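# Place cup carrier flat inside standing open paper bag

## Task

Set the cup carrier inside the paper bag, resting flat and upright on the bag's floor, with the bag left upright and open on the table and its whole rim facing up. It must stay that way without the robot supporting anything, and the grippers must have released and pulled away at the end.

## Robot and tools

Robot: two arms, left_arm and right_arm, each with six joints and a parallel gripper. Nothing rigid may leave the table, and the arms must not collide with or shove each other hard. Short disturbances may pull on a held part or nudge a loose object.

Scene frame (used in every state line): origin on the table surface midway between the arms, +x pointing out over the table, +z up, and left_arm sits toward +y. The names left and right refer to arms, not to image sides. Each state line shows, per arm, end_effector_position in metres and end_effector_quat_wxyz. That position is the point between the finger pads, roughly 1 cm short of the fingertips, and may be inaccurate, especially with the arm stretched out. A gripper's fingers extend along its own +z axis and close along its own y axis.

Tool execute_actions, argument actions: a list holding at most one item, or empty. An empty list ({"actions": []}) commands nothing and just reports the state. An item with only steps (1 to 300) is a wait: no new command, returning after that many 1/30 s control steps counted from the previous result, with your reply time included. An item with rows (1 to 15 rows) and optional steps (1 to 15, default 15) is a motion. Each row covers one control step; if rows run out, the last row repeats. Optional pictures (true/false) controls whether camera images are returned; by default they are. A rejected call moves nothing.

A row is always 14 numbers in [-1, 1], one list covering both arms: left_arm waist, shoulder, elbow, wrist pitch, wrist yaw, wrist roll, opening, then the same seven for right_arm. The six joint entries are offsets, not poses: scaled joint changes measured from the joint angles printed in the most recent result that lists them (before any such result in the scene, and for the second or later call within one reply, from the angles at the start of that action). They are not cumulative from row to row. A value of 1.0 equals 1.202 rad for the waist, 1.258 for the shoulder, 1.238 for the elbow, 2.073 for wrist pitch, and 2.022 for wrist yaw and wrist roll. Joint ranges in radians, same order: waist -2.618 to 3.054, shoulder 0.000 to 3.142, elbow 0.000 to 3.142, wrist pitch -1.571 to 1.571, wrist yaw -1.571 to 1.571, wrist roll -2.094 to 2.094. True limits may differ by up to 0.036 rad; a request beyond a limit by more than 0.036 rad gets the call refused, while a smaller overshoot is clipped and reported as "joint sent to its limit" (possibly referring to an earlier, still-running action). Missing that line does not prove more travel remains.

The opening entry is absolute, not an offset: +1 fully open, -1 closed. grip_measured in results uses this same scale; between the extremes the fingers go to where grip_measured would equal your value. To keep hold of something, command about 0.03 below grip_measured for a firm grip, smaller gaps for a gentler one. Pad force tops out near 50 to 62 N (lower on some grippers, weaker on parts under about 2 mm thick), with a brief spike at first contact. Readings may carry a fixed per-gripper error of around 1 mm.

Motion limits: each step's target stays within a lead of the measured angle (waist 0.202, shoulder 0.258, elbow 0.238, wrist pitch 0.573, wrist yaw and roll 0.522 rad), and targets that would move a gripper more than 70 mm from where it is get scaled back, so big changes take several actions. Sending zeros steers the arm back to the reference angles and can let it sag; to hold an arm, command the offsets to its intended angles in the reply's first call, zeros afterward, and push further if a joint lags. Between calls the arms keep chasing the last row until motion nearly stops or a step is HELD; zeros are not a pause.

Result lines: Joint positions and Joint velocities list each arm's six joints (rad, rad/s) plus finger-pad gap (m, m/s; 0.094 m means fully open). "joint command not followed" means a clearance check altered or blocked joint targets; the rest of the row still ran. HELD flags steps where all or part of your row was not sent. MOTOR HOT appears at 75 °C; at 90 °C that arm halts for 10 seconds (that threshold then disabled for 5 minutes), and at 100 °C the arm and gripper go limp and drop until cooled; both appear as OVER-TEMPERATURE FAULT. Holding loads heats motors, even while you think, so avoid long static holds.

Tool zoom_image: camera (cam_high 672x504, cam_low 672x504, cam_left_wrist 504x504, cam_right_wrist 504x504) and region [x0, y0, x1, y1] in pixels from the top-left, at most 504 by 504; returns a closer look at that camera's latest image.

Tool finished_scene: argument scene, the current scene's number; ends and grades it irreversibly, and the result gives the next task. Replying without any tool call ends everything. Call it only after the carrier rests flat and upright in the standing bag, both grippers are open and clear, and nothing is being propped. Time, reply length, smooth motion and low effort all matter, so move efficiently and avoid drops, slips, slams and hard pushes.

Each tool is called after "Request:" in YAML: its name, and indented under it one key for each argument.

## Session

Request:
execute_actions:
  actions: []

Scene clock: 0.00 s of 5400.00 s.
left_arm: end_effector_position=(+0.6294, +0.4199, +0.0892) grip_measured=+1.000 end_effector_quat_wxyz=(+0.473, -0.239, +0.834, +0.152) | right_arm: end_effector_position=(+0.1441, -0.5000, +0.3860) grip_measured=+1.000 end_effector_quat_wxyz=(+0.390, +0.702, +0.581, -0.135)
Joint positions: left_arm=[ 0.133  2.344  1.737  0.04  -0.34  -0.177  0.094] | right_arm=[-1.182  1.163  1.774 -1.342  0.158  0.685  0.094]
Joint velocities: left_arm=[-0.012 -0.002 -0.002  0.037  0.037  0.037  0.   ] | right_arm=[-0.012 -0.017 -0.012 -0.11   0.037  0.007  0.   ]

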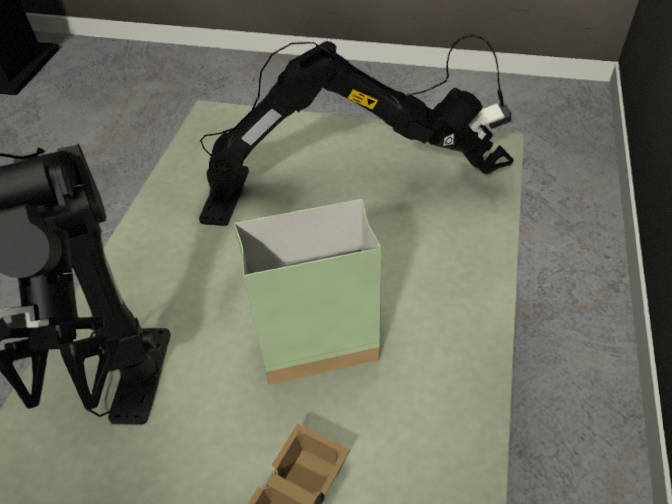

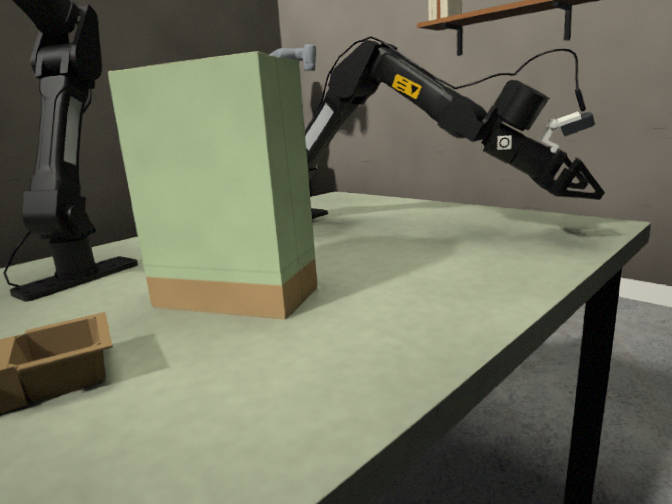

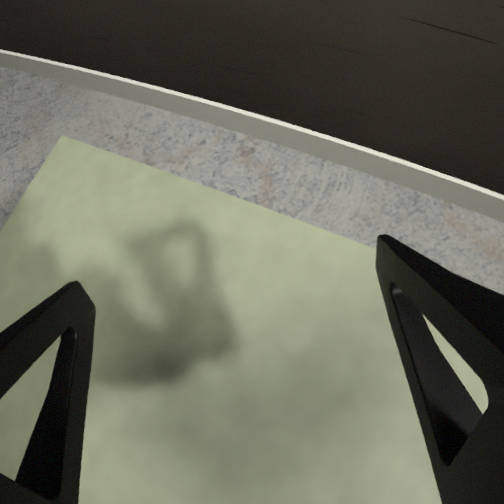

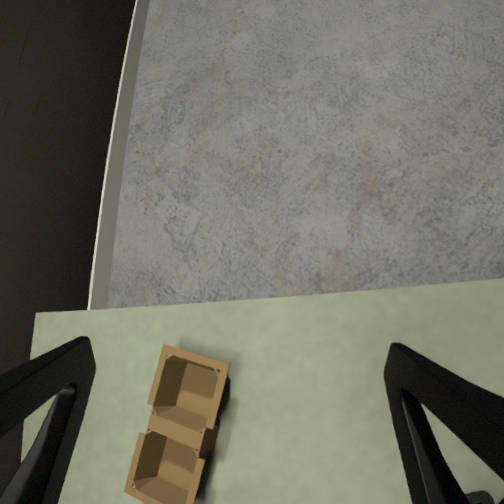

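Request:
execute_actions:
  actions:
    - {"rows":[[0.22,-0.91,-0.43,-0.6,0.168,0.088,1,0.48,0.27,-0.3,-0.03,-0.078,-0.34,1]]}
  pictures: false

Request:
execute_actions:
  actions:
    - {"steps":60}

Scene clock: 25.27 s of 5400.00 s.
left_arm: end_effector_position=(+0.3409, +0.4207, +0.0473) grip_measured=+1.000 end_effector_quat_wxyz=(+0.095, -0.256, +0.960, +0.066) | right_arm: end_effector_position=(+0.2760, -0.3823, +0.1591) grip_measured=+1.000 end_effector_quat_wxyz=(+0.032, +0.264, +0.964, -0.016)
Joint positions: left_arm=[ 0.402  1.824  1.241 -0.775 -0.091 -0.051  0.094] | right_arm=[-0.615  1.537  1.394 -1.359  0.021  0.099  0.094]
Joint velocities: left_arm=[-0.002 -1.219 -0.413 -1.751  0.374  0.11   0.   ] | right_arm=[ 0.735  0.081 -0.168 -0.227 -0.388 -0.652  0.   ]
Steps of this call (steps 1 to 90: nothing new was sent; then 21.77 s passed at rest; steps 91 to 105: all 15 steps of this action). Readings (joint positions):
91: left_arm=[0.141 2.329 1.720 0.016 -0.308 -0.164] | right_arm=[-1.170 1.170 1.766 -1.341 0.157 0.654]
92: left_arm=[0.154 2.296 1.679 -0.036 -0.270 -0.148] | right_arm=[-1.142 1.179 1.751 -1.341 0.148 0.613]
94: left_arm=[0.198 2.227 1.597 -0.142 -0.215 -0.124] | right_arm=[-1.085 1.222 1.707 -1.341 0.128 0.531]
98: left_arm=[0.315 2.090 1.440 -0.345 -0.152 -0.089] | right_arm=[-0.965 1.357 1.583 -1.341 0.097 0.368]
105: the state above

Scene clock: 27.27 s of 5400.00 s.
left_arm: end_effector_position=(+0.2440, +0.3566, +0.1959) grip_measured=+1.000 end_effector_quat_wxyz=(+0.182, -0.230, +0.955, +0.047) | right_arm: end_effector_position=(+0.2719, -0.3718, +0.1612) grip_measured=+1.000 end_effector_quat_wxyz=(+0.024, +0.210, +0.977, -0.008)
Joint positions: left_arm=[ 0.402  1.2    1.208 -1.2   -0.011 -0.01   0.094] | right_arm=[-0.596  1.524  1.391 -1.388  0.005  0.007  0.094]
Joint velocities: left_arm=[ 0.007  0.007  0.002 -0.022  0.007  0.022  0.   ] | right_arm=[ 0.002 -0.017  0.002 -0.037  0.022  0.007  0.   ]
Steps of this call (steps 1 to 45: the robot went on to your last target; steps 46 to 60: nothing new was sent). Readings (joint positions):
1: left_arm=[0.402 1.779 1.229 -0.834 -0.080 -0.046] | right_arm=[-0.598 1.537 1.391 -1.366 0.011 0.080]
2: left_arm=[0.402 1.730 1.220 -0.889 -0.070 -0.041] | right_arm=[-0.595 1.535 1.391 -1.372 0.006 0.065]
4: left_arm=[0.402 1.619 1.210 -0.981 -0.054 -0.033] | right_arm=[-0.596 1.527 1.391 -1.378 0.005 0.044]
8: left_arm=[0.402 1.345 1.208 -1.091 -0.031 -0.021] | right_arm=[-0.596 1.524 1.391 -1.385 0.005 0.022]
60: the state above
All arms were judged still, so your last target was given up. Only a new action makes them travel on or press farther. Fingers that are still opening or closing keep moving.

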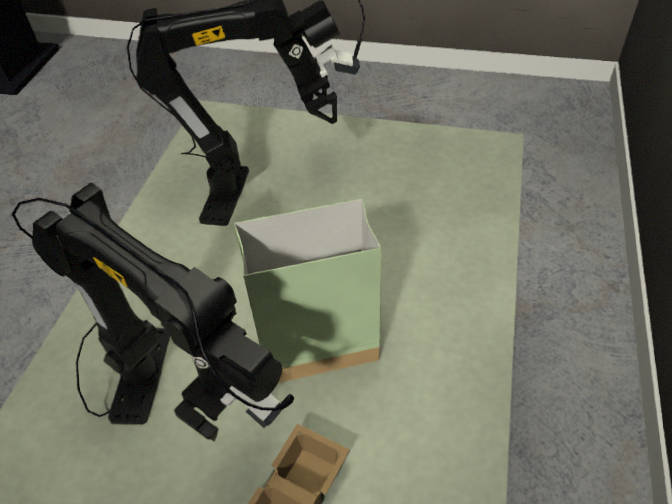

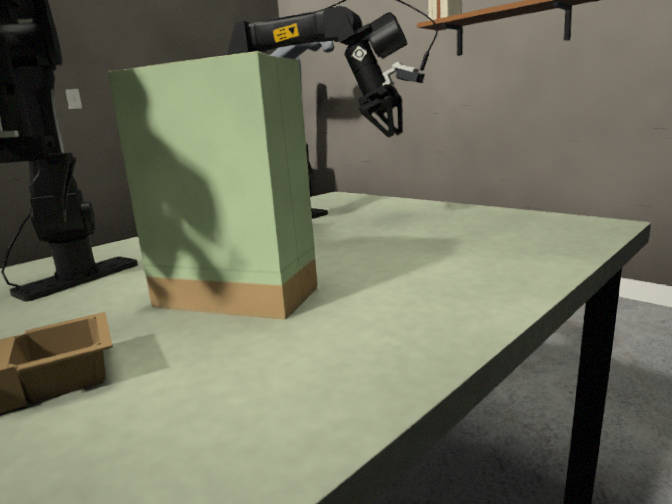

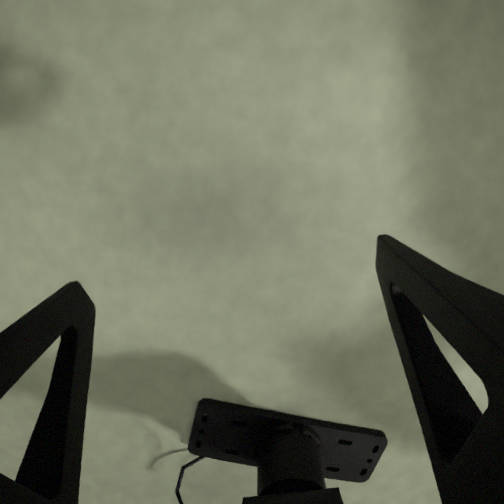

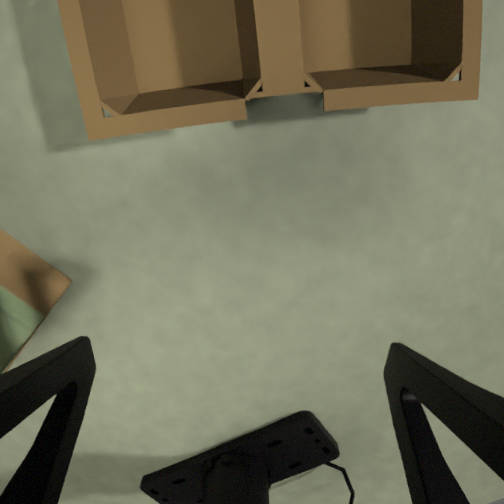

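Request:
execute_actions:
  actions:
    - {"rows":[[0,0,0,0,0,0,1,0.059,0.477,0.49,-0.027,0,0,1]]}
  pictures: false

Request:
execute_actions:
  actions:
    - {"steps":30}

Scene clock: 80.23 s of 5400.00 s.
left_arm: end_effector_position=(+0.2440, +0.3566, +0.1959) grip_measured=+1.000 end_effector_quat_wxyz=(+0.182, -0.230, +0.955, +0.047) | right_arm: end_effector_position=(+0.4063, -0.4020, +0.1023) grip_measured=+1.000 end_effector_quat_wxyz=(-0.022, +0.177, +0.984, -0.001)
Joint positions: left_arm=[ 0.402  1.2    1.208 -1.2   -0.011 -0.01   0.094] | right_arm=[-0.529  2.155  1.961 -1.419  0.009  0.007  0.094]
Joint velocities: left_arm=[-0.012  0.012  0.017 -0.022 -0.037 -0.037  0.   ] | right_arm=[ 0.002 -0.164 -0.007 -0.154  0.007  0.037  0.   ]
Steps of this call (steps 1 to 90: nothing new was sent; then 49.47 s passed at rest; steps 91 to 105: all 15 steps of this action). Readings (joint positions):
91: left_arm=[0.402 1.200 1.208 -1.200 -0.011 -0.010] | right_arm=[-0.589 1.559 1.432 -1.426 0.008 0.007]
92: left_arm=[0.402 1.200 1.208 -1.200 -0.011 -0.010] | right_arm=[-0.575 1.627 1.516 -1.463 0.009 0.007]
94: left_arm=[0.402 1.200 1.208 -1.200 -0.011 -0.010] | right_arm=[-0.546 1.789 1.692 -1.460 0.009 0.007]
98: left_arm=[0.402 1.200 1.208 -1.200 -0.011 -0.010] | right_arm=[-0.529 2.087 1.955 -1.413 0.009 0.007]
105: the state above

Scene clock: 81.23 s of 5400.00 s.
left_arm: end_effector_position=(+0.2440, +0.3566, +0.1959) grip_measured=+1.000 end_effector_quat_wxyz=(+0.182, -0.230, +0.955, +0.047) | right_arm: end_effector_position=(+0.4046, -0.4014, +0.1062) grip_measured=+1.000 end_effector_quat_wxyz=(-0.021, +0.177, +0.984, -0.001)
Joint positions: left_arm=[ 0.402  1.2    1.208 -1.2   -0.011 -0.01   0.094] | right_arm=[-0.529  2.145  1.961 -1.427  0.009  0.007  0.094]
Joint velocities: left_arm=[-0.002 -0.032 -0.002 -0.022 -0.037 -0.037  0.   ] | right_arm=[-0.022 -0.012 -0.002 -0.022  0.037  0.022  0.   ]
Steps of this call (steps 1 to 30: the robot went on to your last target). Readings (joint positions):
1: left_arm=[0.402 1.200 1.208 -1.200 -0.011 -0.010] | right_arm=[-0.529 2.151 1.961 -1.421 0.009 0.007]
2: left_arm=[0.402 1.200 1.208 -1.200 -0.011 -0.010] | right_arm=[-0.529 2.148 1.961 -1.423 0.009 0.007]
4: left_arm=[0.402 1.200 1.208 -1.200 -0.011 -0.010] | right_arm=[-0.529 2.145 1.961 -1.425 0.009 0.007]
8: left_arm=[0.402 1.200 1.208 -1.200 -0.011 -0.010] | right_arm=[-0.529 2.145 1.961 -1.426 0.009 0.007]
30: the state above
All arms were judged still, so your last target was given up. Only a new action makes them travel on or press farther. Fingers that are still opening or closing keep moving.

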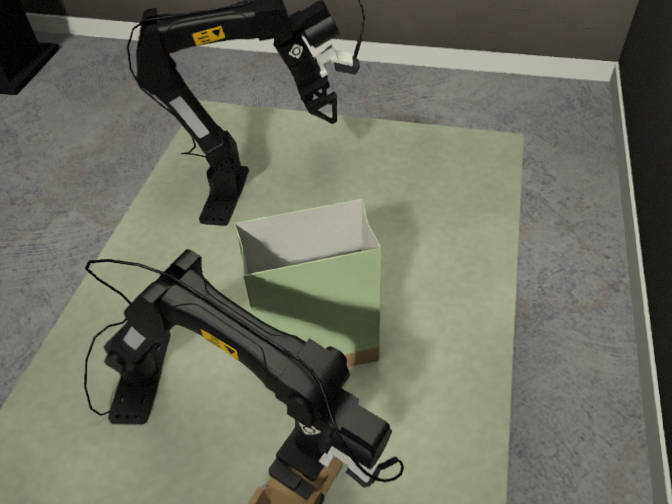

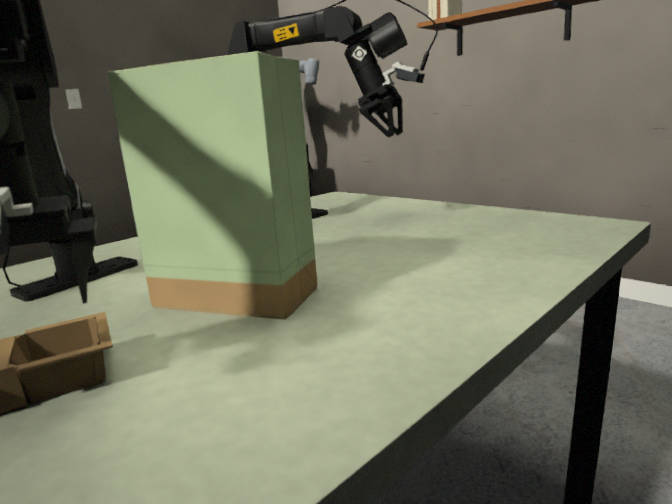

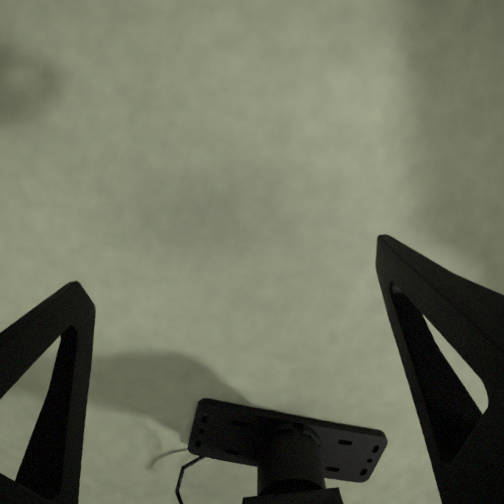

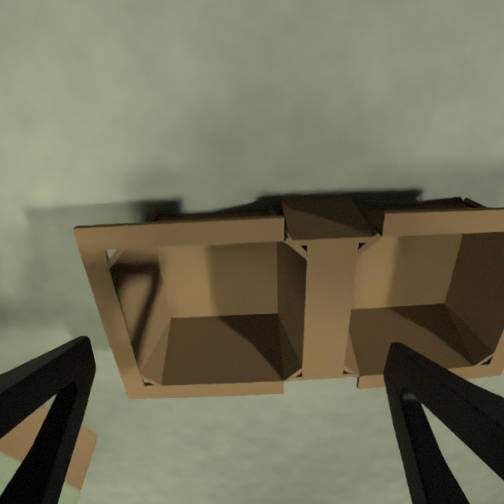

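Request:
execute_actions:
  actions:
    - {"rows":[[0,0,0,0,0,0,1,-0.088,-0.02,-0.1,0.07,0,-0.07,1]]}
  pictures: false

Request:
execute_actions:
  actions:
    - {"steps":10}

Scene clock: 103.23 s of 5400.00 s.
left_arm: end_effector_position=(+0.2440, +0.3566, +0.1959) grip_measured=+1.000 end_effector_quat_wxyz=(+0.182, -0.230, +0.955, +0.047) | right_arm: end_effector_position=(+0.3882, -0.4454, +0.0826) grip_measured=+1.000 end_effector_quat_wxyz=(-0.010, +0.171, +0.985, -0.002)
Joint positions: left_arm=[ 0.402  1.2    1.208 -1.2   -0.011 -0.01   0.094] | right_arm=[-0.644  2.13   1.844 -1.303  0.01  -0.121  0.094]
Joint velocities: left_arm=[-0.012 -0.002 -0.012 -0.007 -0.022  0.007  0.   ] | right_arm=[-0.002  0.007  0.002  0.081 -0.081 -0.007  0.   ]
Steps of this call (steps 1 to 90: nothing new was sent; then 18.50 s passed at rest; steps 91 to 105: all 15 steps of this action). Readings (joint positions):
91: left_arm=[0.402 1.200 1.208 -1.200 -0.011 -0.010] | right_arm=[-0.538 2.140 1.941 -1.405 0.005 -0.014]
92: left_arm=[0.402 1.200 1.208 -1.200 -0.011 -0.010] | right_arm=[-0.552 2.131 1.911 -1.378 0.002 -0.037]
94: left_arm=[0.402 1.200 1.208 -1.200 -0.011 -0.010] | right_arm=[-0.596 2.129 1.870 -1.351 0.002 -0.069]
98: left_arm=[0.402 1.200 1.208 -1.200 -0.011 -0.010] | right_arm=[-0.648 2.130 1.844 -1.324 0.010 -0.102]
105: the state above

Scene clock: 103.57 s of 5400.00 s.
left_arm: end_effector_position=(+0.2440, +0.3566, +0.1959) grip_measured=+1.000 end_effector_quat_wxyz=(+0.182, -0.230, +0.955, +0.047) | right_arm: end_effector_position=(+0.3891, -0.4459, +0.0826) grip_measured=+1.000 end_effector_quat_wxyz=(-0.008, +0.169, +0.986, -0.003)
Joint positions: left_arm=[ 0.402  1.2    1.208 -1.2   -0.011 -0.01   0.094] | right_arm=[-0.644  2.13   1.844 -1.299  0.01  -0.125  0.094]
Joint velocities: left_arm=[-0.012 -0.002  0.017 -0.007  0.022 -0.066  0.   ] | right_arm=[-0.002  0.002 -0.022  0.051  0.037 -0.022  0.   ]
Steps of this call (steps 1 to 10: the robot went on to your last target). Readings (joint positions):
1: left_arm=[0.402 1.200 1.208 -1.200 -0.011 -0.010] | right_arm=[-0.644 2.130 1.844 -1.302 0.010 -0.121]
2: left_arm=[0.402 1.200 1.208 -1.200 -0.011 -0.010] | right_arm=[-0.644 2.130 1.844 -1.301 0.010 -0.123]
4: left_arm=[0.402 1.200 1.208 -1.200 -0.011 -0.010] | right_arm=[-0.644 2.130 1.844 -1.300 0.010 -0.124]
8: left_arm=[0.402 1.200 1.208 -1.200 -0.011 -0.010] | right_arm=[-0.644 2.130 1.844 -1.299 0.010 -0.125]
10: the state above

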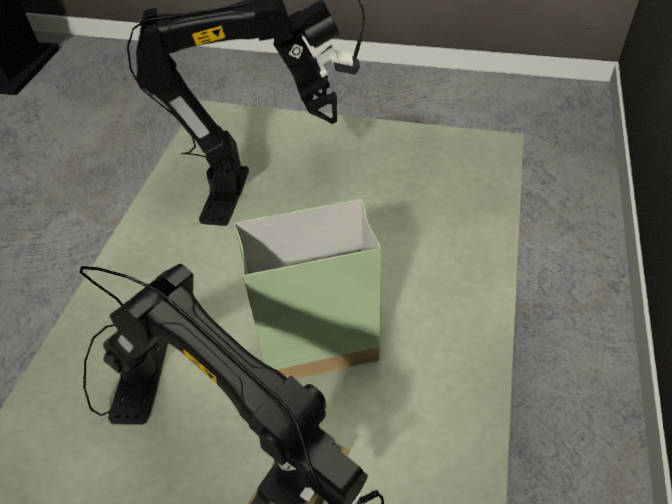

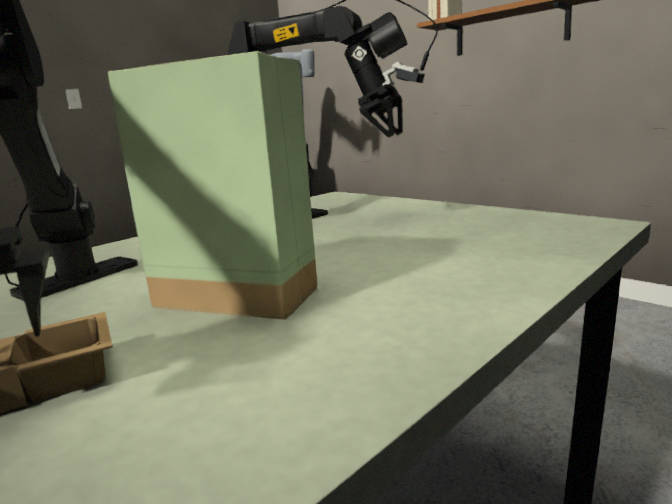

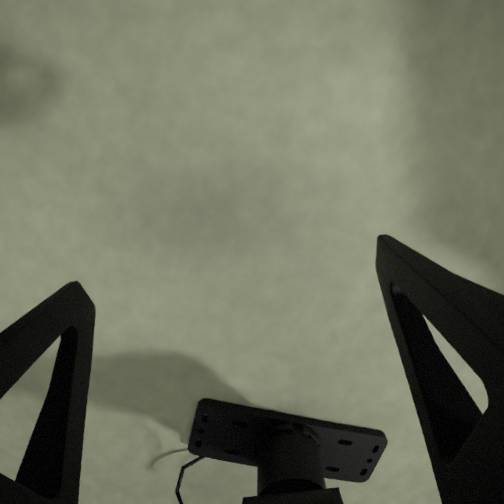

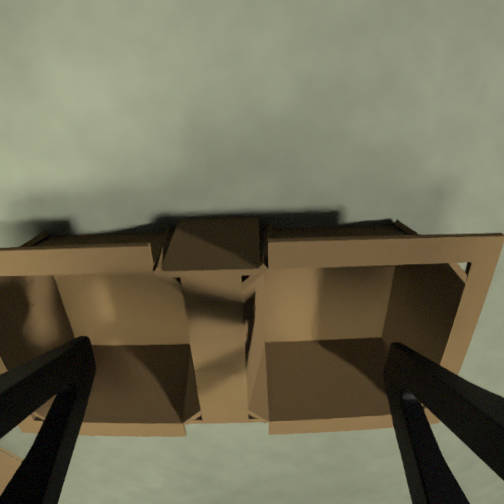

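Request:
execute_actions:
  actions:
    - {"rows":[[0,0,0,0,0,0,1,0.02,0,-0.07,0.04,0,0.01,0.4],[0,0,0,0,0,0,1,0.02,0,-0.07,0.04,0,0.01,0.4],[0,0,0,0,0,0,1,0.02,0,-0.07,0.04,0,0.01,0.4],[0,0,0,0,0,0,1,0.02,0,-0.13,0.078,0,0.01,0.4]]}
  pictures: false

Request:
execute_actions:
  actions:
    - {"steps":10}

Scene clock: 117.33 s of 5400.00 s.
left_arm: end_effector_position=(+0.2440, +0.3566, +0.1959) grip_measured=+1.000 end_effector_quat_wxyz=(+0.182, -0.230, +0.955, +0.047) | right_arm: end_effector_position=(+0.3825, -0.4352, +0.0408) grip_measured=+0.403 end_effector_quat_wxyz=(-0.021, +0.166, +0.986, +0.001)
Joint positions: left_arm=[ 0.402  1.2    1.208 -1.2   -0.011 -0.01   0.094] | right_arm=[-0.628  2.137  1.687 -1.163  0.01  -0.115  0.066]
Joint velocities: left_arm=[-0.022  0.022 -0.002 -0.007 -0.066  0.022  0.   ] | right_arm=[-0.017 -0.007  0.007  0.095 -0.037 -0.022  0.   ]
Steps of this call (steps 1 to 15: the robot went on to your last target; steps 16 to 90: nothing new was sent; then 10.27 s passed at rest; steps 91 to 105: all 15 steps of this action). Readings (joint positions):
91: left_arm=[0.402 1.200 1.208 -1.200 -0.011 -0.010] | right_arm=[-0.643 2.128 1.832 -1.285 0.010 -0.124]
92: left_arm=[0.402 1.200 1.208 -1.200 -0.011 -0.010] | right_arm=[-0.641 2.126 1.816 -1.271 0.010 -0.122]
94: left_arm=[0.402 1.200 1.208 -1.200 -0.011 -0.010] | right_arm=[-0.635 2.126 1.772 -1.241 0.010 -0.119]
98: left_arm=[0.402 1.200 1.208 -1.200 -0.011 -0.010] | right_arm=[-0.628 2.135 1.694 -1.195 0.010 -0.116]
105: the state above

Scene clock: 117.67 s of 5400.00 s.
left_arm: end_effector_position=(+0.2440, +0.3566, +0.1959) grip_measured=+1.000 end_effector_quat_wxyz=(+0.182, -0.230, +0.955, +0.047) | right_arm: end_effector_position=(+0.3844, -0.4362, +0.0407) grip_measured=+0.403 end_effector_quat_wxyz=(-0.017, +0.166, +0.986, -0.000)
Joint positions: left_arm=[ 0.402  1.2    1.208 -1.2   -0.011 -0.01   0.094] | right_arm=[-0.628  2.137  1.687 -1.154  0.01  -0.114  0.066]
Joint velocities: left_arm=[-0.017  0.002  0.002 -0.007  0.066  0.022  0.   ] | right_arm=[-0.012  0.017 -0.002  0.022 -0.007 -0.095  0.001]
Steps of this call (steps 1 to 10: the robot went on to your last target). Readings (joint positions):
1: left_arm=[0.402 1.200 1.208 -1.200 -0.011 -0.010] | right_arm=[-0.628 2.137 1.687 -1.161 0.010 -0.114]
2: left_arm=[0.402 1.200 1.208 -1.200 -0.011 -0.010] | right_arm=[-0.628 2.137 1.687 -1.159 0.010 -0.114]
4: left_arm=[0.402 1.200 1.208 -1.200 -0.011 -0.010] | right_arm=[-0.628 2.137 1.687 -1.157 0.010 -0.114]
8: left_arm=[0.402 1.200 1.208 -1.200 -0.011 -0.010] | right_arm=[-0.628 2.137 1.687 -1.155 0.010 -0.114]
10: the state above

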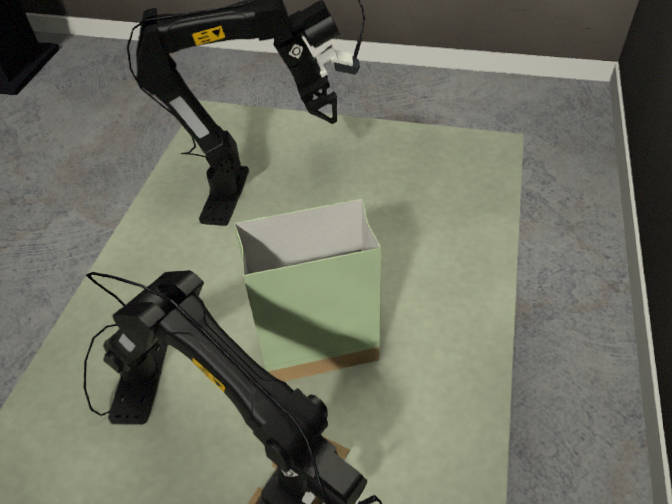

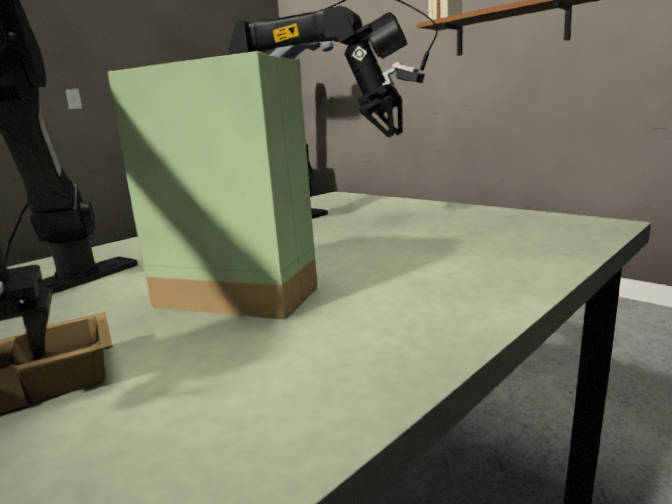

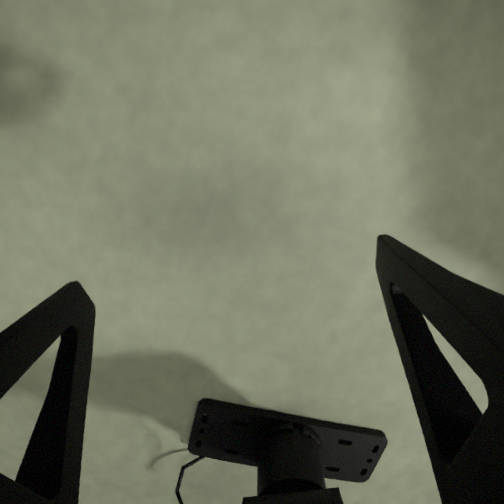

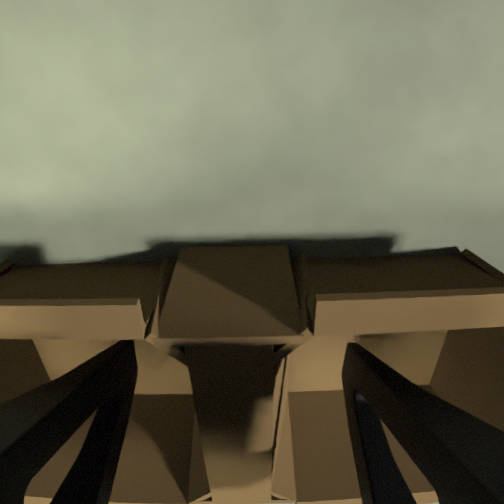

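Request:
execute_actions:
  actions:
    - {"rows":[[0,0,0,0,0,0,1,0,-0.055,-0.075,0.012,0,0,0.4]]}

Scene clock: 129.37 s of 5400.00 s.
left_arm: end_effector_position=(+0.2440, +0.3566, +0.1959) grip_measured=+1.000 end_effector_quat_wxyz=(+0.182, -0.230, +0.955, +0.047) | right_arm: end_effector_position=(+0.3698, -0.4292, +0.0385) grip_measured=+0.403 end_effector_quat_wxyz=(-0.026, +0.166, +0.986, +0.002)
Joint positions: left_arm=[ 0.402  1.2    1.208 -1.2   -0.011 -0.01   0.094] | right_arm=[-0.628  2.093  1.61  -1.138  0.01  -0.114  0.066]
Joint velocities: left_arm=[ 0.022 -0.007 -0.002 -0.051 -0.051 -0.037  0.   ] | right_arm=[ 0.012 -0.002 -0.002  0.037  0.066  0.022 -0.   ]
Steps of this call (steps 1 to 15: the robot went on to your last target; steps 16 to 90: nothing new was sent; then 8.20 s passed at rest; steps 91 to 105: all 15 steps of this action). Readings (joint positions):
91: left_arm=[0.402 1.200 1.208 -1.200 -0.011 -0.010] | right_arm=[-0.628 2.129 1.673 -1.142 0.010 -0.114]
92: left_arm=[0.402 1.200 1.208 -1.200 -0.011 -0.010] | right_arm=[-0.628 2.116 1.649 -1.135 0.010 -0.114]
94: left_arm=[0.402 1.200 1.208 -1.200 -0.011 -0.010] | right_arm=[-0.628 2.097 1.617 -1.137 0.010 -0.114]
98: left_arm=[0.402 1.200 1.208 -1.200 -0.011 -0.010] | right_arm=[-0.628 2.093 1.610 -1.138 0.010 -0.114]
105: the state above

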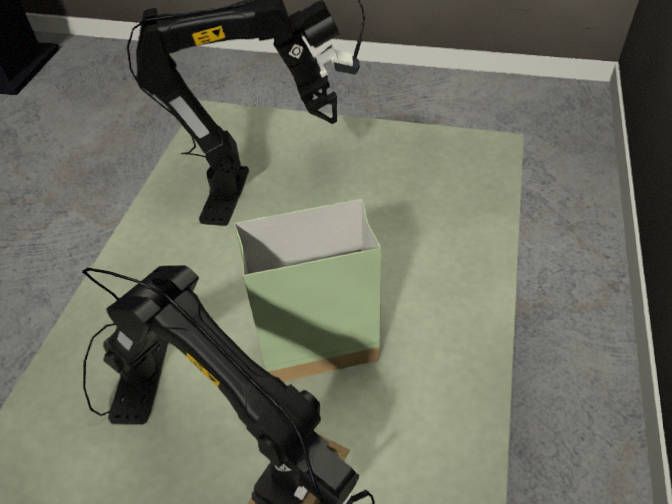

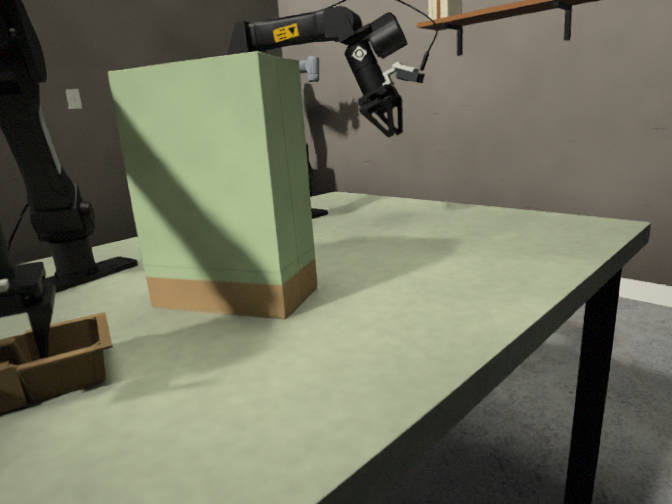

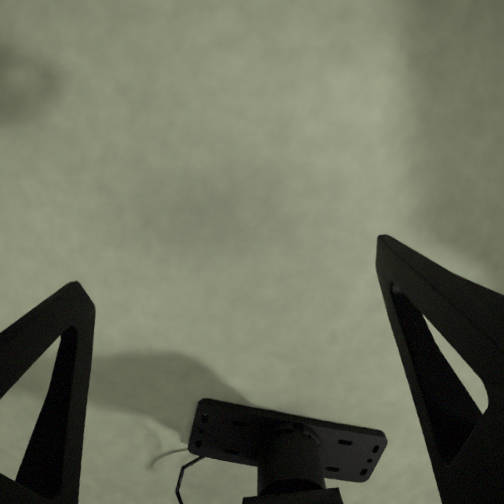

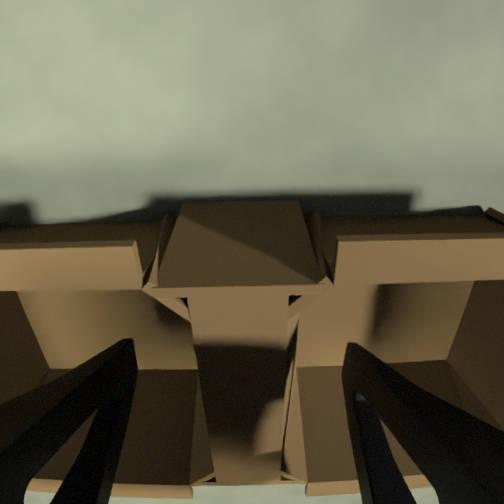

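Request:
execute_actions:
  actions:
    - {"rows":[[0,0,0,0,0,0,1,0,0,0,0,0,0,-0.1],[0,0,0,0,0,0,1,0,0,0,0,0,0,-0.1],[0,0,0,0,0,0,1,0,0,0,0,0,0,-0.1],[0,0,0,0,0,0,1,0,0,0,0,0,0,-0.3],[0,0,0,0,0,0,1,0,0,0,0,0,0,-0.3],[0,0,0,0,0,0,1,0,0,0,0,0,0,-0.3],[0,0,0,0,0,0,1,0,0,0,0,0,0,-0.6]]}
  pictures: false

Request:
execute_actions:
  actions:
    - {"steps":15}

Scene clock: 135.83 s of 5400.00 s.
left_arm: end_effector_position=(+0.2440, +0.3566, +0.1959) grip_measured=+1.000 end_effector_quat_wxyz=(+0.182, -0.230, +0.955, +0.047) | right_arm: end_effector_position=(+0.3698, -0.4292, +0.0385) grip_measured=-0.434 end_effector_quat_wxyz=(-0.026, +0.166, +0.986, +0.002)
Joint positions: left_arm=[ 0.402  1.2    1.208 -1.2   -0.011 -0.01   0.094] | right_arm=[-0.628  2.093  1.61  -1.138  0.01  -0.114  0.027]
Joint velocities: left_arm=[-0.002  0.007  0.022 -0.022  0.037  0.022  0.   ] | right_arm=[ 0.007  0.007 -0.012 -0.022 -0.037  0.007  0.001]
Steps of this call (steps 1 to 15: the robot went on to your last target; steps 16 to 90: nothing new was sent; then 2.97 s passed at rest; steps 91 to 105: all 15 steps of this action). Readings (joint positions):
91: left_arm=[0.402 1.200 1.208 -1.200 -0.011 -0.010] | right_arm=[-0.628 2.093 1.610 -1.138 0.010 -0.114]
92: left_arm=[0.402 1.200 1.208 -1.200 -0.011 -0.010] | right_arm=[-0.628 2.093 1.610 -1.138 0.010 -0.114]
94: left_arm=[0.402 1.200 1.208 -1.200 -0.011 -0.010] | right_arm=[-0.628 2.093 1.610 -1.138 0.010 -0.114]
98: left_arm=[0.402 1.200 1.208 -1.200 -0.011 -0.010] | right_arm=[-0.628 2.093 1.610 -1.138 0.010 -0.114]
105: the state above

Scene clock: 136.33 s of 5400.00 s.
left_arm: end_effector_position=(+0.2440, +0.3566, +0.1959) grip_measured=+1.000 end_effector_quat_wxyz=(+0.182, -0.230, +0.955, +0.047) | right_arm: end_effector_position=(+0.3698, -0.4292, +0.0385) grip_measured=-0.434 end_effector_quat_wxyz=(-0.026, +0.166, +0.986, +0.002)
Joint positions: left_arm=[ 0.402  1.2    1.208 -1.2   -0.011 -0.01   0.094] | right_arm=[-0.628  2.093  1.61  -1.138  0.01  -0.114  0.027]
Joint velocities: left_arm=[ 0.002  0.007  0.002 -0.037 -0.066  0.007  0.   ] | right_arm=[-0.017  0.012 -0.012 -0.037  0.007 -0.051  0.   ]
Steps of this call (steps 1 to 15: the robot went on to your last target). Readings (joint positions):
1: left_arm=[0.402 1.200 1.208 -1.200 -0.011 -0.010] | right_arm=[-0.628 2.093 1.610 -1.138 0.010 -0.114]
2: left_arm=[0.402 1.200 1.208 -1.200 -0.011 -0.010] | right_arm=[-0.628 2.093 1.610 -1.138 0.010 -0.114]
4: left_arm=[0.402 1.200 1.208 -1.200 -0.011 -0.010] | right_arm=[-0.628 2.093 1.610 -1.138 0.010 -0.114]
8: left_arm=[0.402 1.200 1.208 -1.200 -0.011 -0.010] | right_arm=[-0.628 2.093 1.610 -1.138 0.010 -0.114]
15: the state above
All arms were judged still, so your last target was given up. Only a new action makes them travel on or press farther. Fingers that are still opening or closing keep moving.

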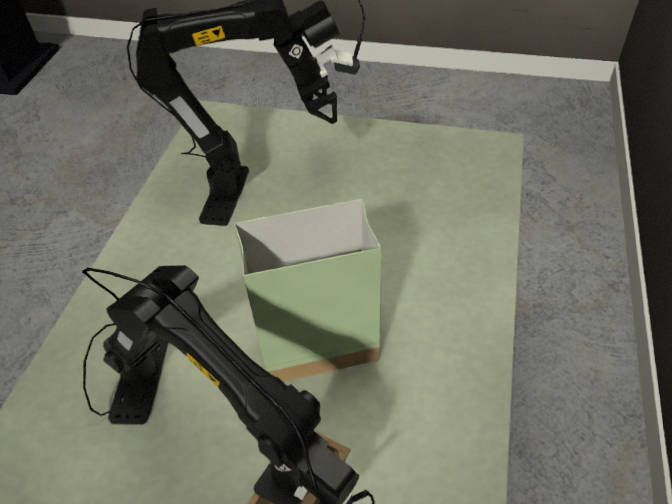

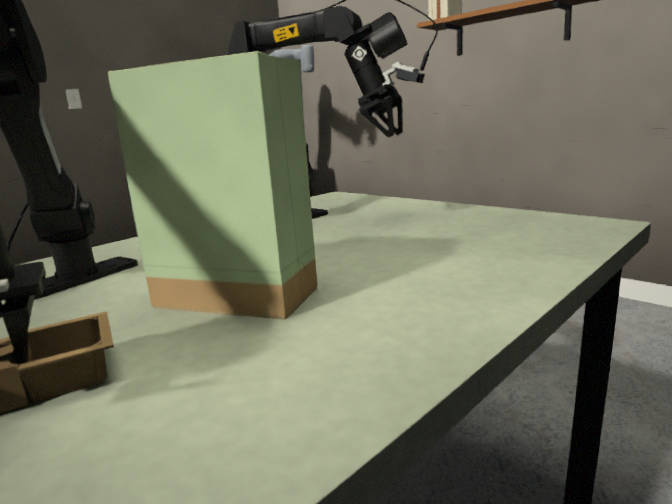

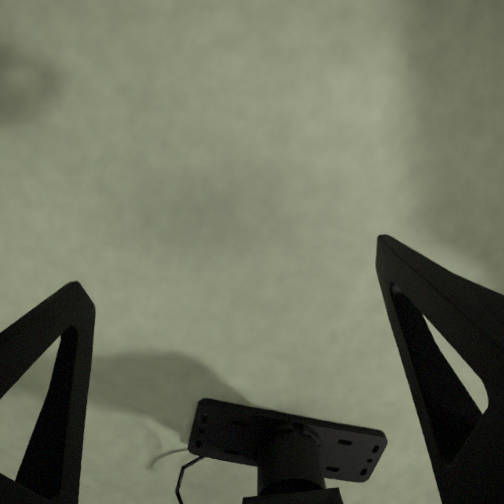

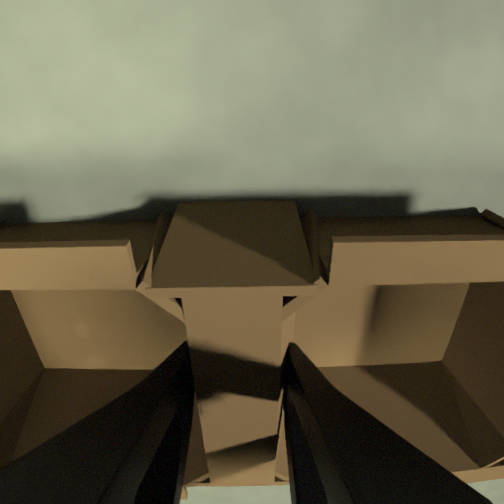

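Request:
execute_actions:
  actions:
    - {"rows":[[0,0,0,0,0,0,1,0,-0.15,0.1,-0.12,0,0,-0.6]],"steps":8}
  pictures: false

Request:
execute_actions:
  actions:
    - {"rows":[[0,0,0,0,0,0,1,0,-0.1,0.5,-0.05,0,0,-0.6]]}

Scene clock: 189.83 s of 5400.00 s.
left_arm: end_effector_position=(+0.2440, +0.3566, +0.1959) grip_measured=+1.000 end_effector_quat_wxyz=(+0.182, -0.230, +0.955, +0.047) | right_arm: end_effector_position=(+0.3615, -0.4252, +0.1289) grip_measured=-0.434 end_effector_quat_wxyz=(+0.025, +0.166, +0.986, -0.013)
Joint positions: left_arm=[ 0.402  1.2    1.208 -1.2   -0.011 -0.01   0.094] | right_arm=[-0.628  1.915  1.713 -1.314  0.01  -0.114  0.027]
Joint velocities: left_arm=[-0.022 -0.017  0.002  0.081 -0.095  0.037  0.   ] | right_arm=[ 0.017 -0.53   0.335 -0.3    0.022  0.007 -0.   ]
Steps of this call (steps 1 to 90: nothing new was sent; then 50.23 s passed at rest; steps 91 to 98: all 8 steps of this action). Readings (joint positions):
91: left_arm=[0.402 1.200 1.208 -1.200 -0.011 -0.010] | right_arm=[-0.628 2.085 1.615 -1.153 0.010 -0.114]
92: left_arm=[0.402 1.200 1.208 -1.200 -0.011 -0.010] | right_arm=[-0.628 2.072 1.622 -1.182 0.010 -0.114]
94: left_arm=[0.402 1.200 1.208 -1.200 -0.011 -0.010] | right_arm=[-0.628 2.021 1.646 -1.241 0.010 -0.114]
98: the state above

Scene clock: 190.33 s of 5400.00 s.
left_arm: end_effector_position=(+0.2440, +0.3566, +0.1959) grip_measured=+1.000 end_effector_quat_wxyz=(+0.182, -0.230, +0.955, +0.047) | right_arm: end_effector_position=(+0.4009, -0.4441, +0.3742) grip_measured=-0.434 end_effector_quat_wxyz=(+0.348, +0.157, +0.918, -0.105)
Joint positions: left_arm=[ 0.402  1.2    1.208 -1.2   -0.011 -0.01   0.094] | right_arm=[-0.628  1.773  2.326 -1.379  0.01  -0.114  0.027]
Joint velocities: left_arm=[-0.007 -0.012 -0.012 -0.037 -0.022 -0.037  0.   ] | right_arm=[-0.002 -0.144  0.076 -0.037 -0.007 -0.066 -0.001]
Steps of this call (steps 1 to 15: all 15 steps of this action). Readings (joint positions):
1: left_arm=[0.402 1.200 1.208 -1.200 -0.011 -0.010] | right_arm=[-0.628 1.898 1.741 -1.334 0.010 -0.114]
2: left_arm=[0.402 1.200 1.208 -1.200 -0.011 -0.010] | right_arm=[-0.628 1.891 1.781 -1.352 0.010 -0.114]
4: left_arm=[0.402 1.200 1.208 -1.200 -0.011 -0.010] | right_arm=[-0.628 1.872 1.877 -1.366 0.010 -0.114]
8: left_arm=[0.402 1.200 1.208 -1.200 -0.011 -0.010] | right_arm=[-0.628 1.841 2.106 -1.376 0.010 -0.114]
15: the state above

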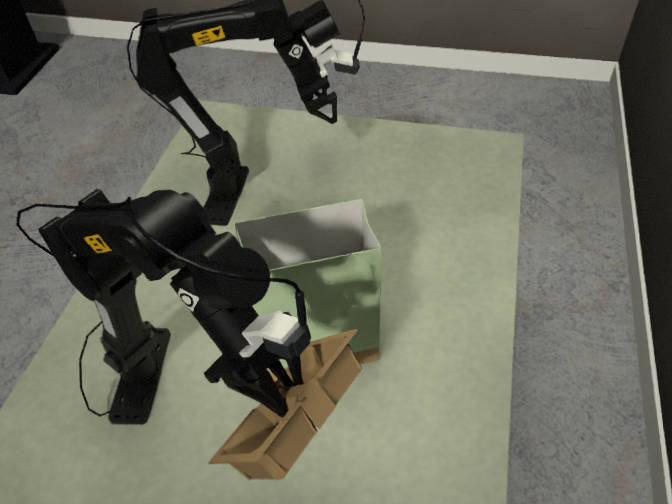

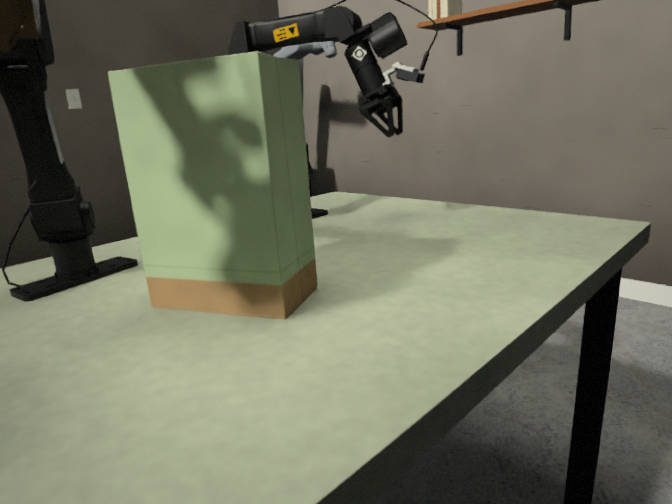

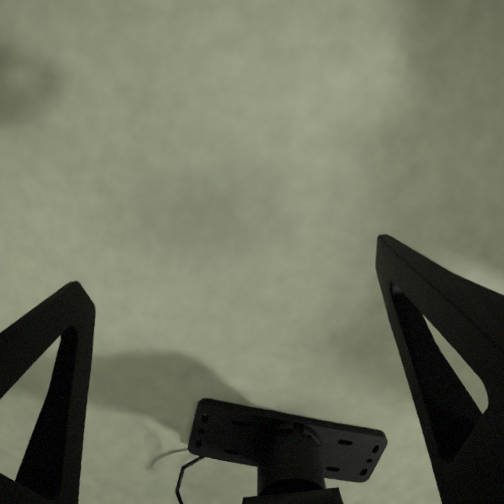

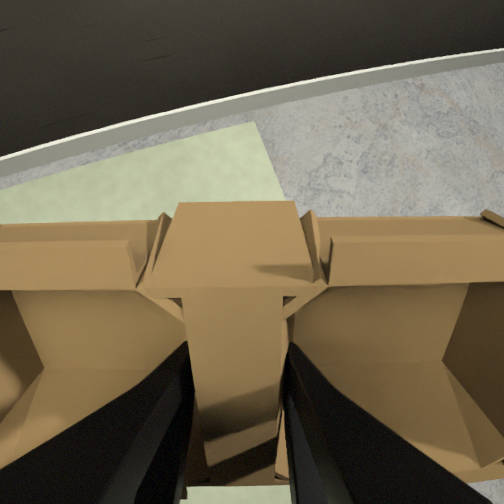

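Request:
execute_actions:
  actions:
    - {"rows":[[0,0,0,0,0,0,1,0,0.03,0.5,-0.06,0,-0.75,-0.6]]}
  pictures: false

Request:
execute_actions:
  actions:
    - {"rows":[[0,0,0,0,0,0,1,0.78,0,0,0,0,0,-0.6]]}
  pictures: false

Request:
execute_actions:
  actions:
    - {"steps":20}

Scene clock: 202.97 s of 5400.00 s.
left_arm: end_effector_position=(+0.2440, +0.3566, +0.1959) grip_measured=+1.000 end_effector_quat_wxyz=(+0.182, -0.230, +0.955, +0.047) | right_arm: end_effector_position=(+0.3448, -0.4171, +0.5480) grip_measured=-0.434 end_effector_quat_wxyz=(+0.345, -0.377, +0.716, -0.476)
Joint positions: left_arm=[ 0.402  1.2    1.208 -1.2   -0.011 -0.01   0.094] | right_arm=[-0.628  1.785  2.942 -1.472  0.01  -1.425  0.027]
Joint velocities: left_arm=[ 0.007 -0.017  0.002  0.022 -0.051  0.007  0.   ] | right_arm=[ 0.002 -0.012  0.002 -0.081 -0.051 -1.385  0.001]
Steps of this call (steps 1 to 30: the robot went on to your last target; steps 31 to 90: nothing new was sent; then 9.13 s passed at rest; steps 91 to 105: all 15 steps of this action). Readings (joint positions):
91: left_arm=[0.402 1.200 1.208 -1.200 -0.011 -0.010] | right_arm=[-0.628 1.797 2.368 -1.433 0.010 -0.194]
92: left_arm=[0.402 1.200 1.208 -1.200 -0.011 -0.010] | right_arm=[-0.628 1.821 2.437 -1.458 0.010 -0.294]
94: left_arm=[0.402 1.200 1.208 -1.200 -0.011 -0.010] | right_arm=[-0.628 1.846 2.572 -1.468 0.010 -0.486]
98: left_arm=[0.402 1.200 1.208 -1.200 -0.011 -0.010] | right_arm=[-0.628 1.844 2.828 -1.473 0.010 -0.838]
105: the state above

Scene clock: 203.47 s of 5400.00 s.
left_arm: end_effector_position=(+0.2440, +0.3566, +0.1959) grip_measured=+1.000 end_effector_quat_wxyz=(+0.182, -0.230, +0.955, +0.047) | right_arm: end_effector_position=(+0.3408, -0.0929, +0.5456) grip_measured=-0.435 end_effector_quat_wxyz=(-0.521, +0.666, -0.464, +0.266)
Joint positions: left_arm=[ 0.402  1.2    1.208 -1.2   -0.011 -0.01   0.094] | right_arm=[ 0.307  1.792  2.942 -1.473 -0.003 -1.435  0.027]
Joint velocities: left_arm=[ 0.002 -0.007  0.007  0.022 -0.037  0.007  0.   ] | right_arm=[ 0.203  0.007 -0.007  0.022 -0.037  0.022 -0.001]
Steps of this call (steps 1 to 15: all 15 steps of this action). Readings (joint positions):
1: left_arm=[0.402 1.200 1.208 -1.200 -0.011 -0.010] | right_arm=[-0.597 1.786 2.942 -1.473 0.029 -1.435]
2: left_arm=[0.402 1.200 1.208 -1.200 -0.011 -0.010] | right_arm=[-0.537 1.788 2.942 -1.473 0.037 -1.435]
4: left_arm=[0.402 1.200 1.208 -1.200 -0.011 -0.010] | right_arm=[-0.388 1.791 2.942 -1.473 0.032 -1.435]
8: left_arm=[0.402 1.200 1.208 -1.200 -0.011 -0.010] | right_arm=[-0.090 1.792 2.942 -1.473 0.023 -1.435]
15: the state above

Scene clock: 204.13 s of 5400.00 s.
left_arm: end_effector_position=(+0.2440, +0.3566, +0.1959) grip_measured=+1.000 end_effector_quat_wxyz=(+0.182, -0.230, +0.955, +0.047) | right_arm: end_effector_position=(+0.3409, -0.0931, +0.5456) grip_measured=-0.435 end_effector_quat_wxyz=(-0.520, +0.665, -0.465, +0.267)
Joint positions: left_arm=[ 0.402  1.2    1.208 -1.2   -0.011 -0.01   0.094] | right_arm=[ 0.31   1.792  2.942 -1.473  0.003 -1.435  0.027]
Joint velocities: left_arm=[-0.017 -0.007 -0.012 -0.037  0.022 -0.051  0.   ] | right_arm=[ 0.002  0.012 -0.017 -0.051 -0.037  0.037  0.001]
Steps of this call (steps 1 to 15: the robot went on to your last target; steps 16 to 20: nothing new was sent). Readings (joint positions):
1: left_arm=[0.402 1.200 1.208 -1.200 -0.011 -0.010] | right_arm=[0.310 1.792 2.942 -1.473 -0.004 -1.435]
2: left_arm=[0.402 1.200 1.208 -1.200 -0.011 -0.010] | right_arm=[0.310 1.792 2.942 -1.473 -0.001 -1.435]
4: left_arm=[0.402 1.200 1.208 -1.200 -0.011 -0.010] | right_arm=[0.310 1.792 2.942 -1.473 0.000 -1.435]
8: left_arm=[0.402 1.200 1.208 -1.200 -0.011 -0.010] | right_arm=[0.310 1.792 2.942 -1.473 0.002 -1.435]
20: the state above
All arms were judged still, so your last target was given up. Only a new action makes them travel on or press farther. Fingers that are still opening or closing keep moving.

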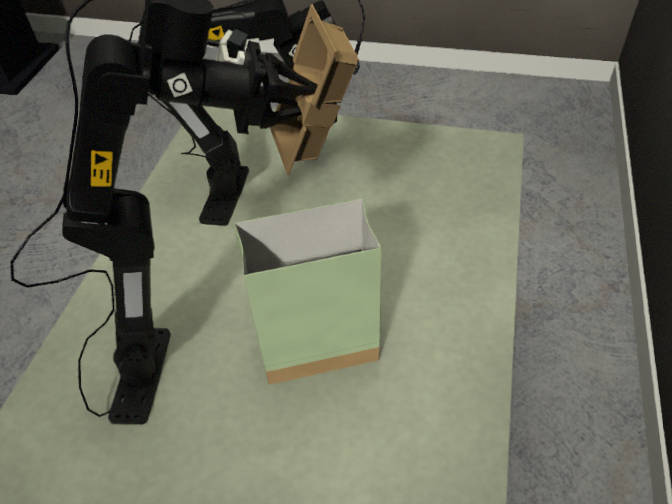

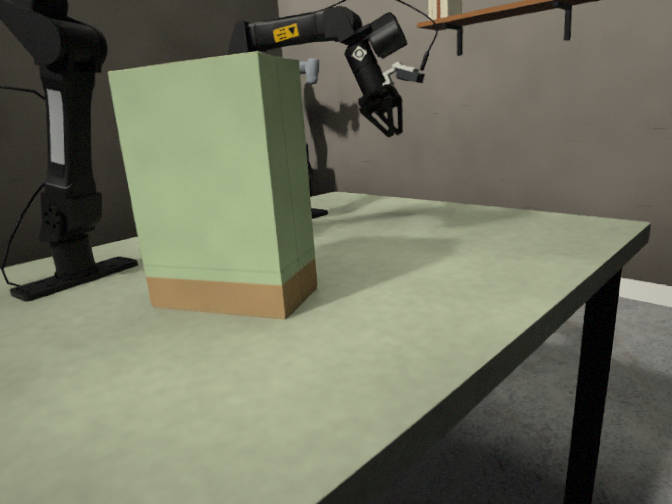

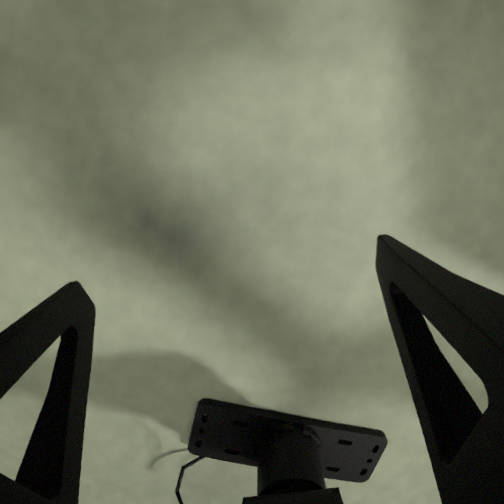

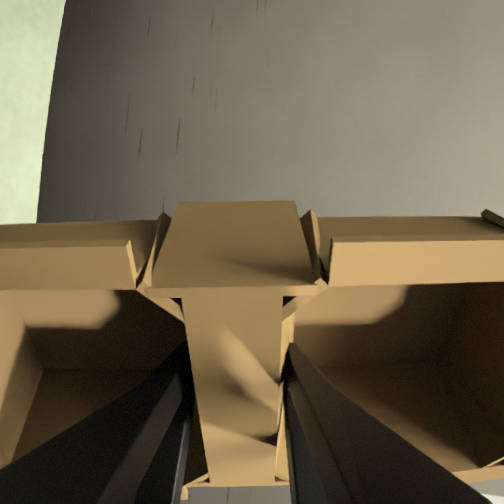

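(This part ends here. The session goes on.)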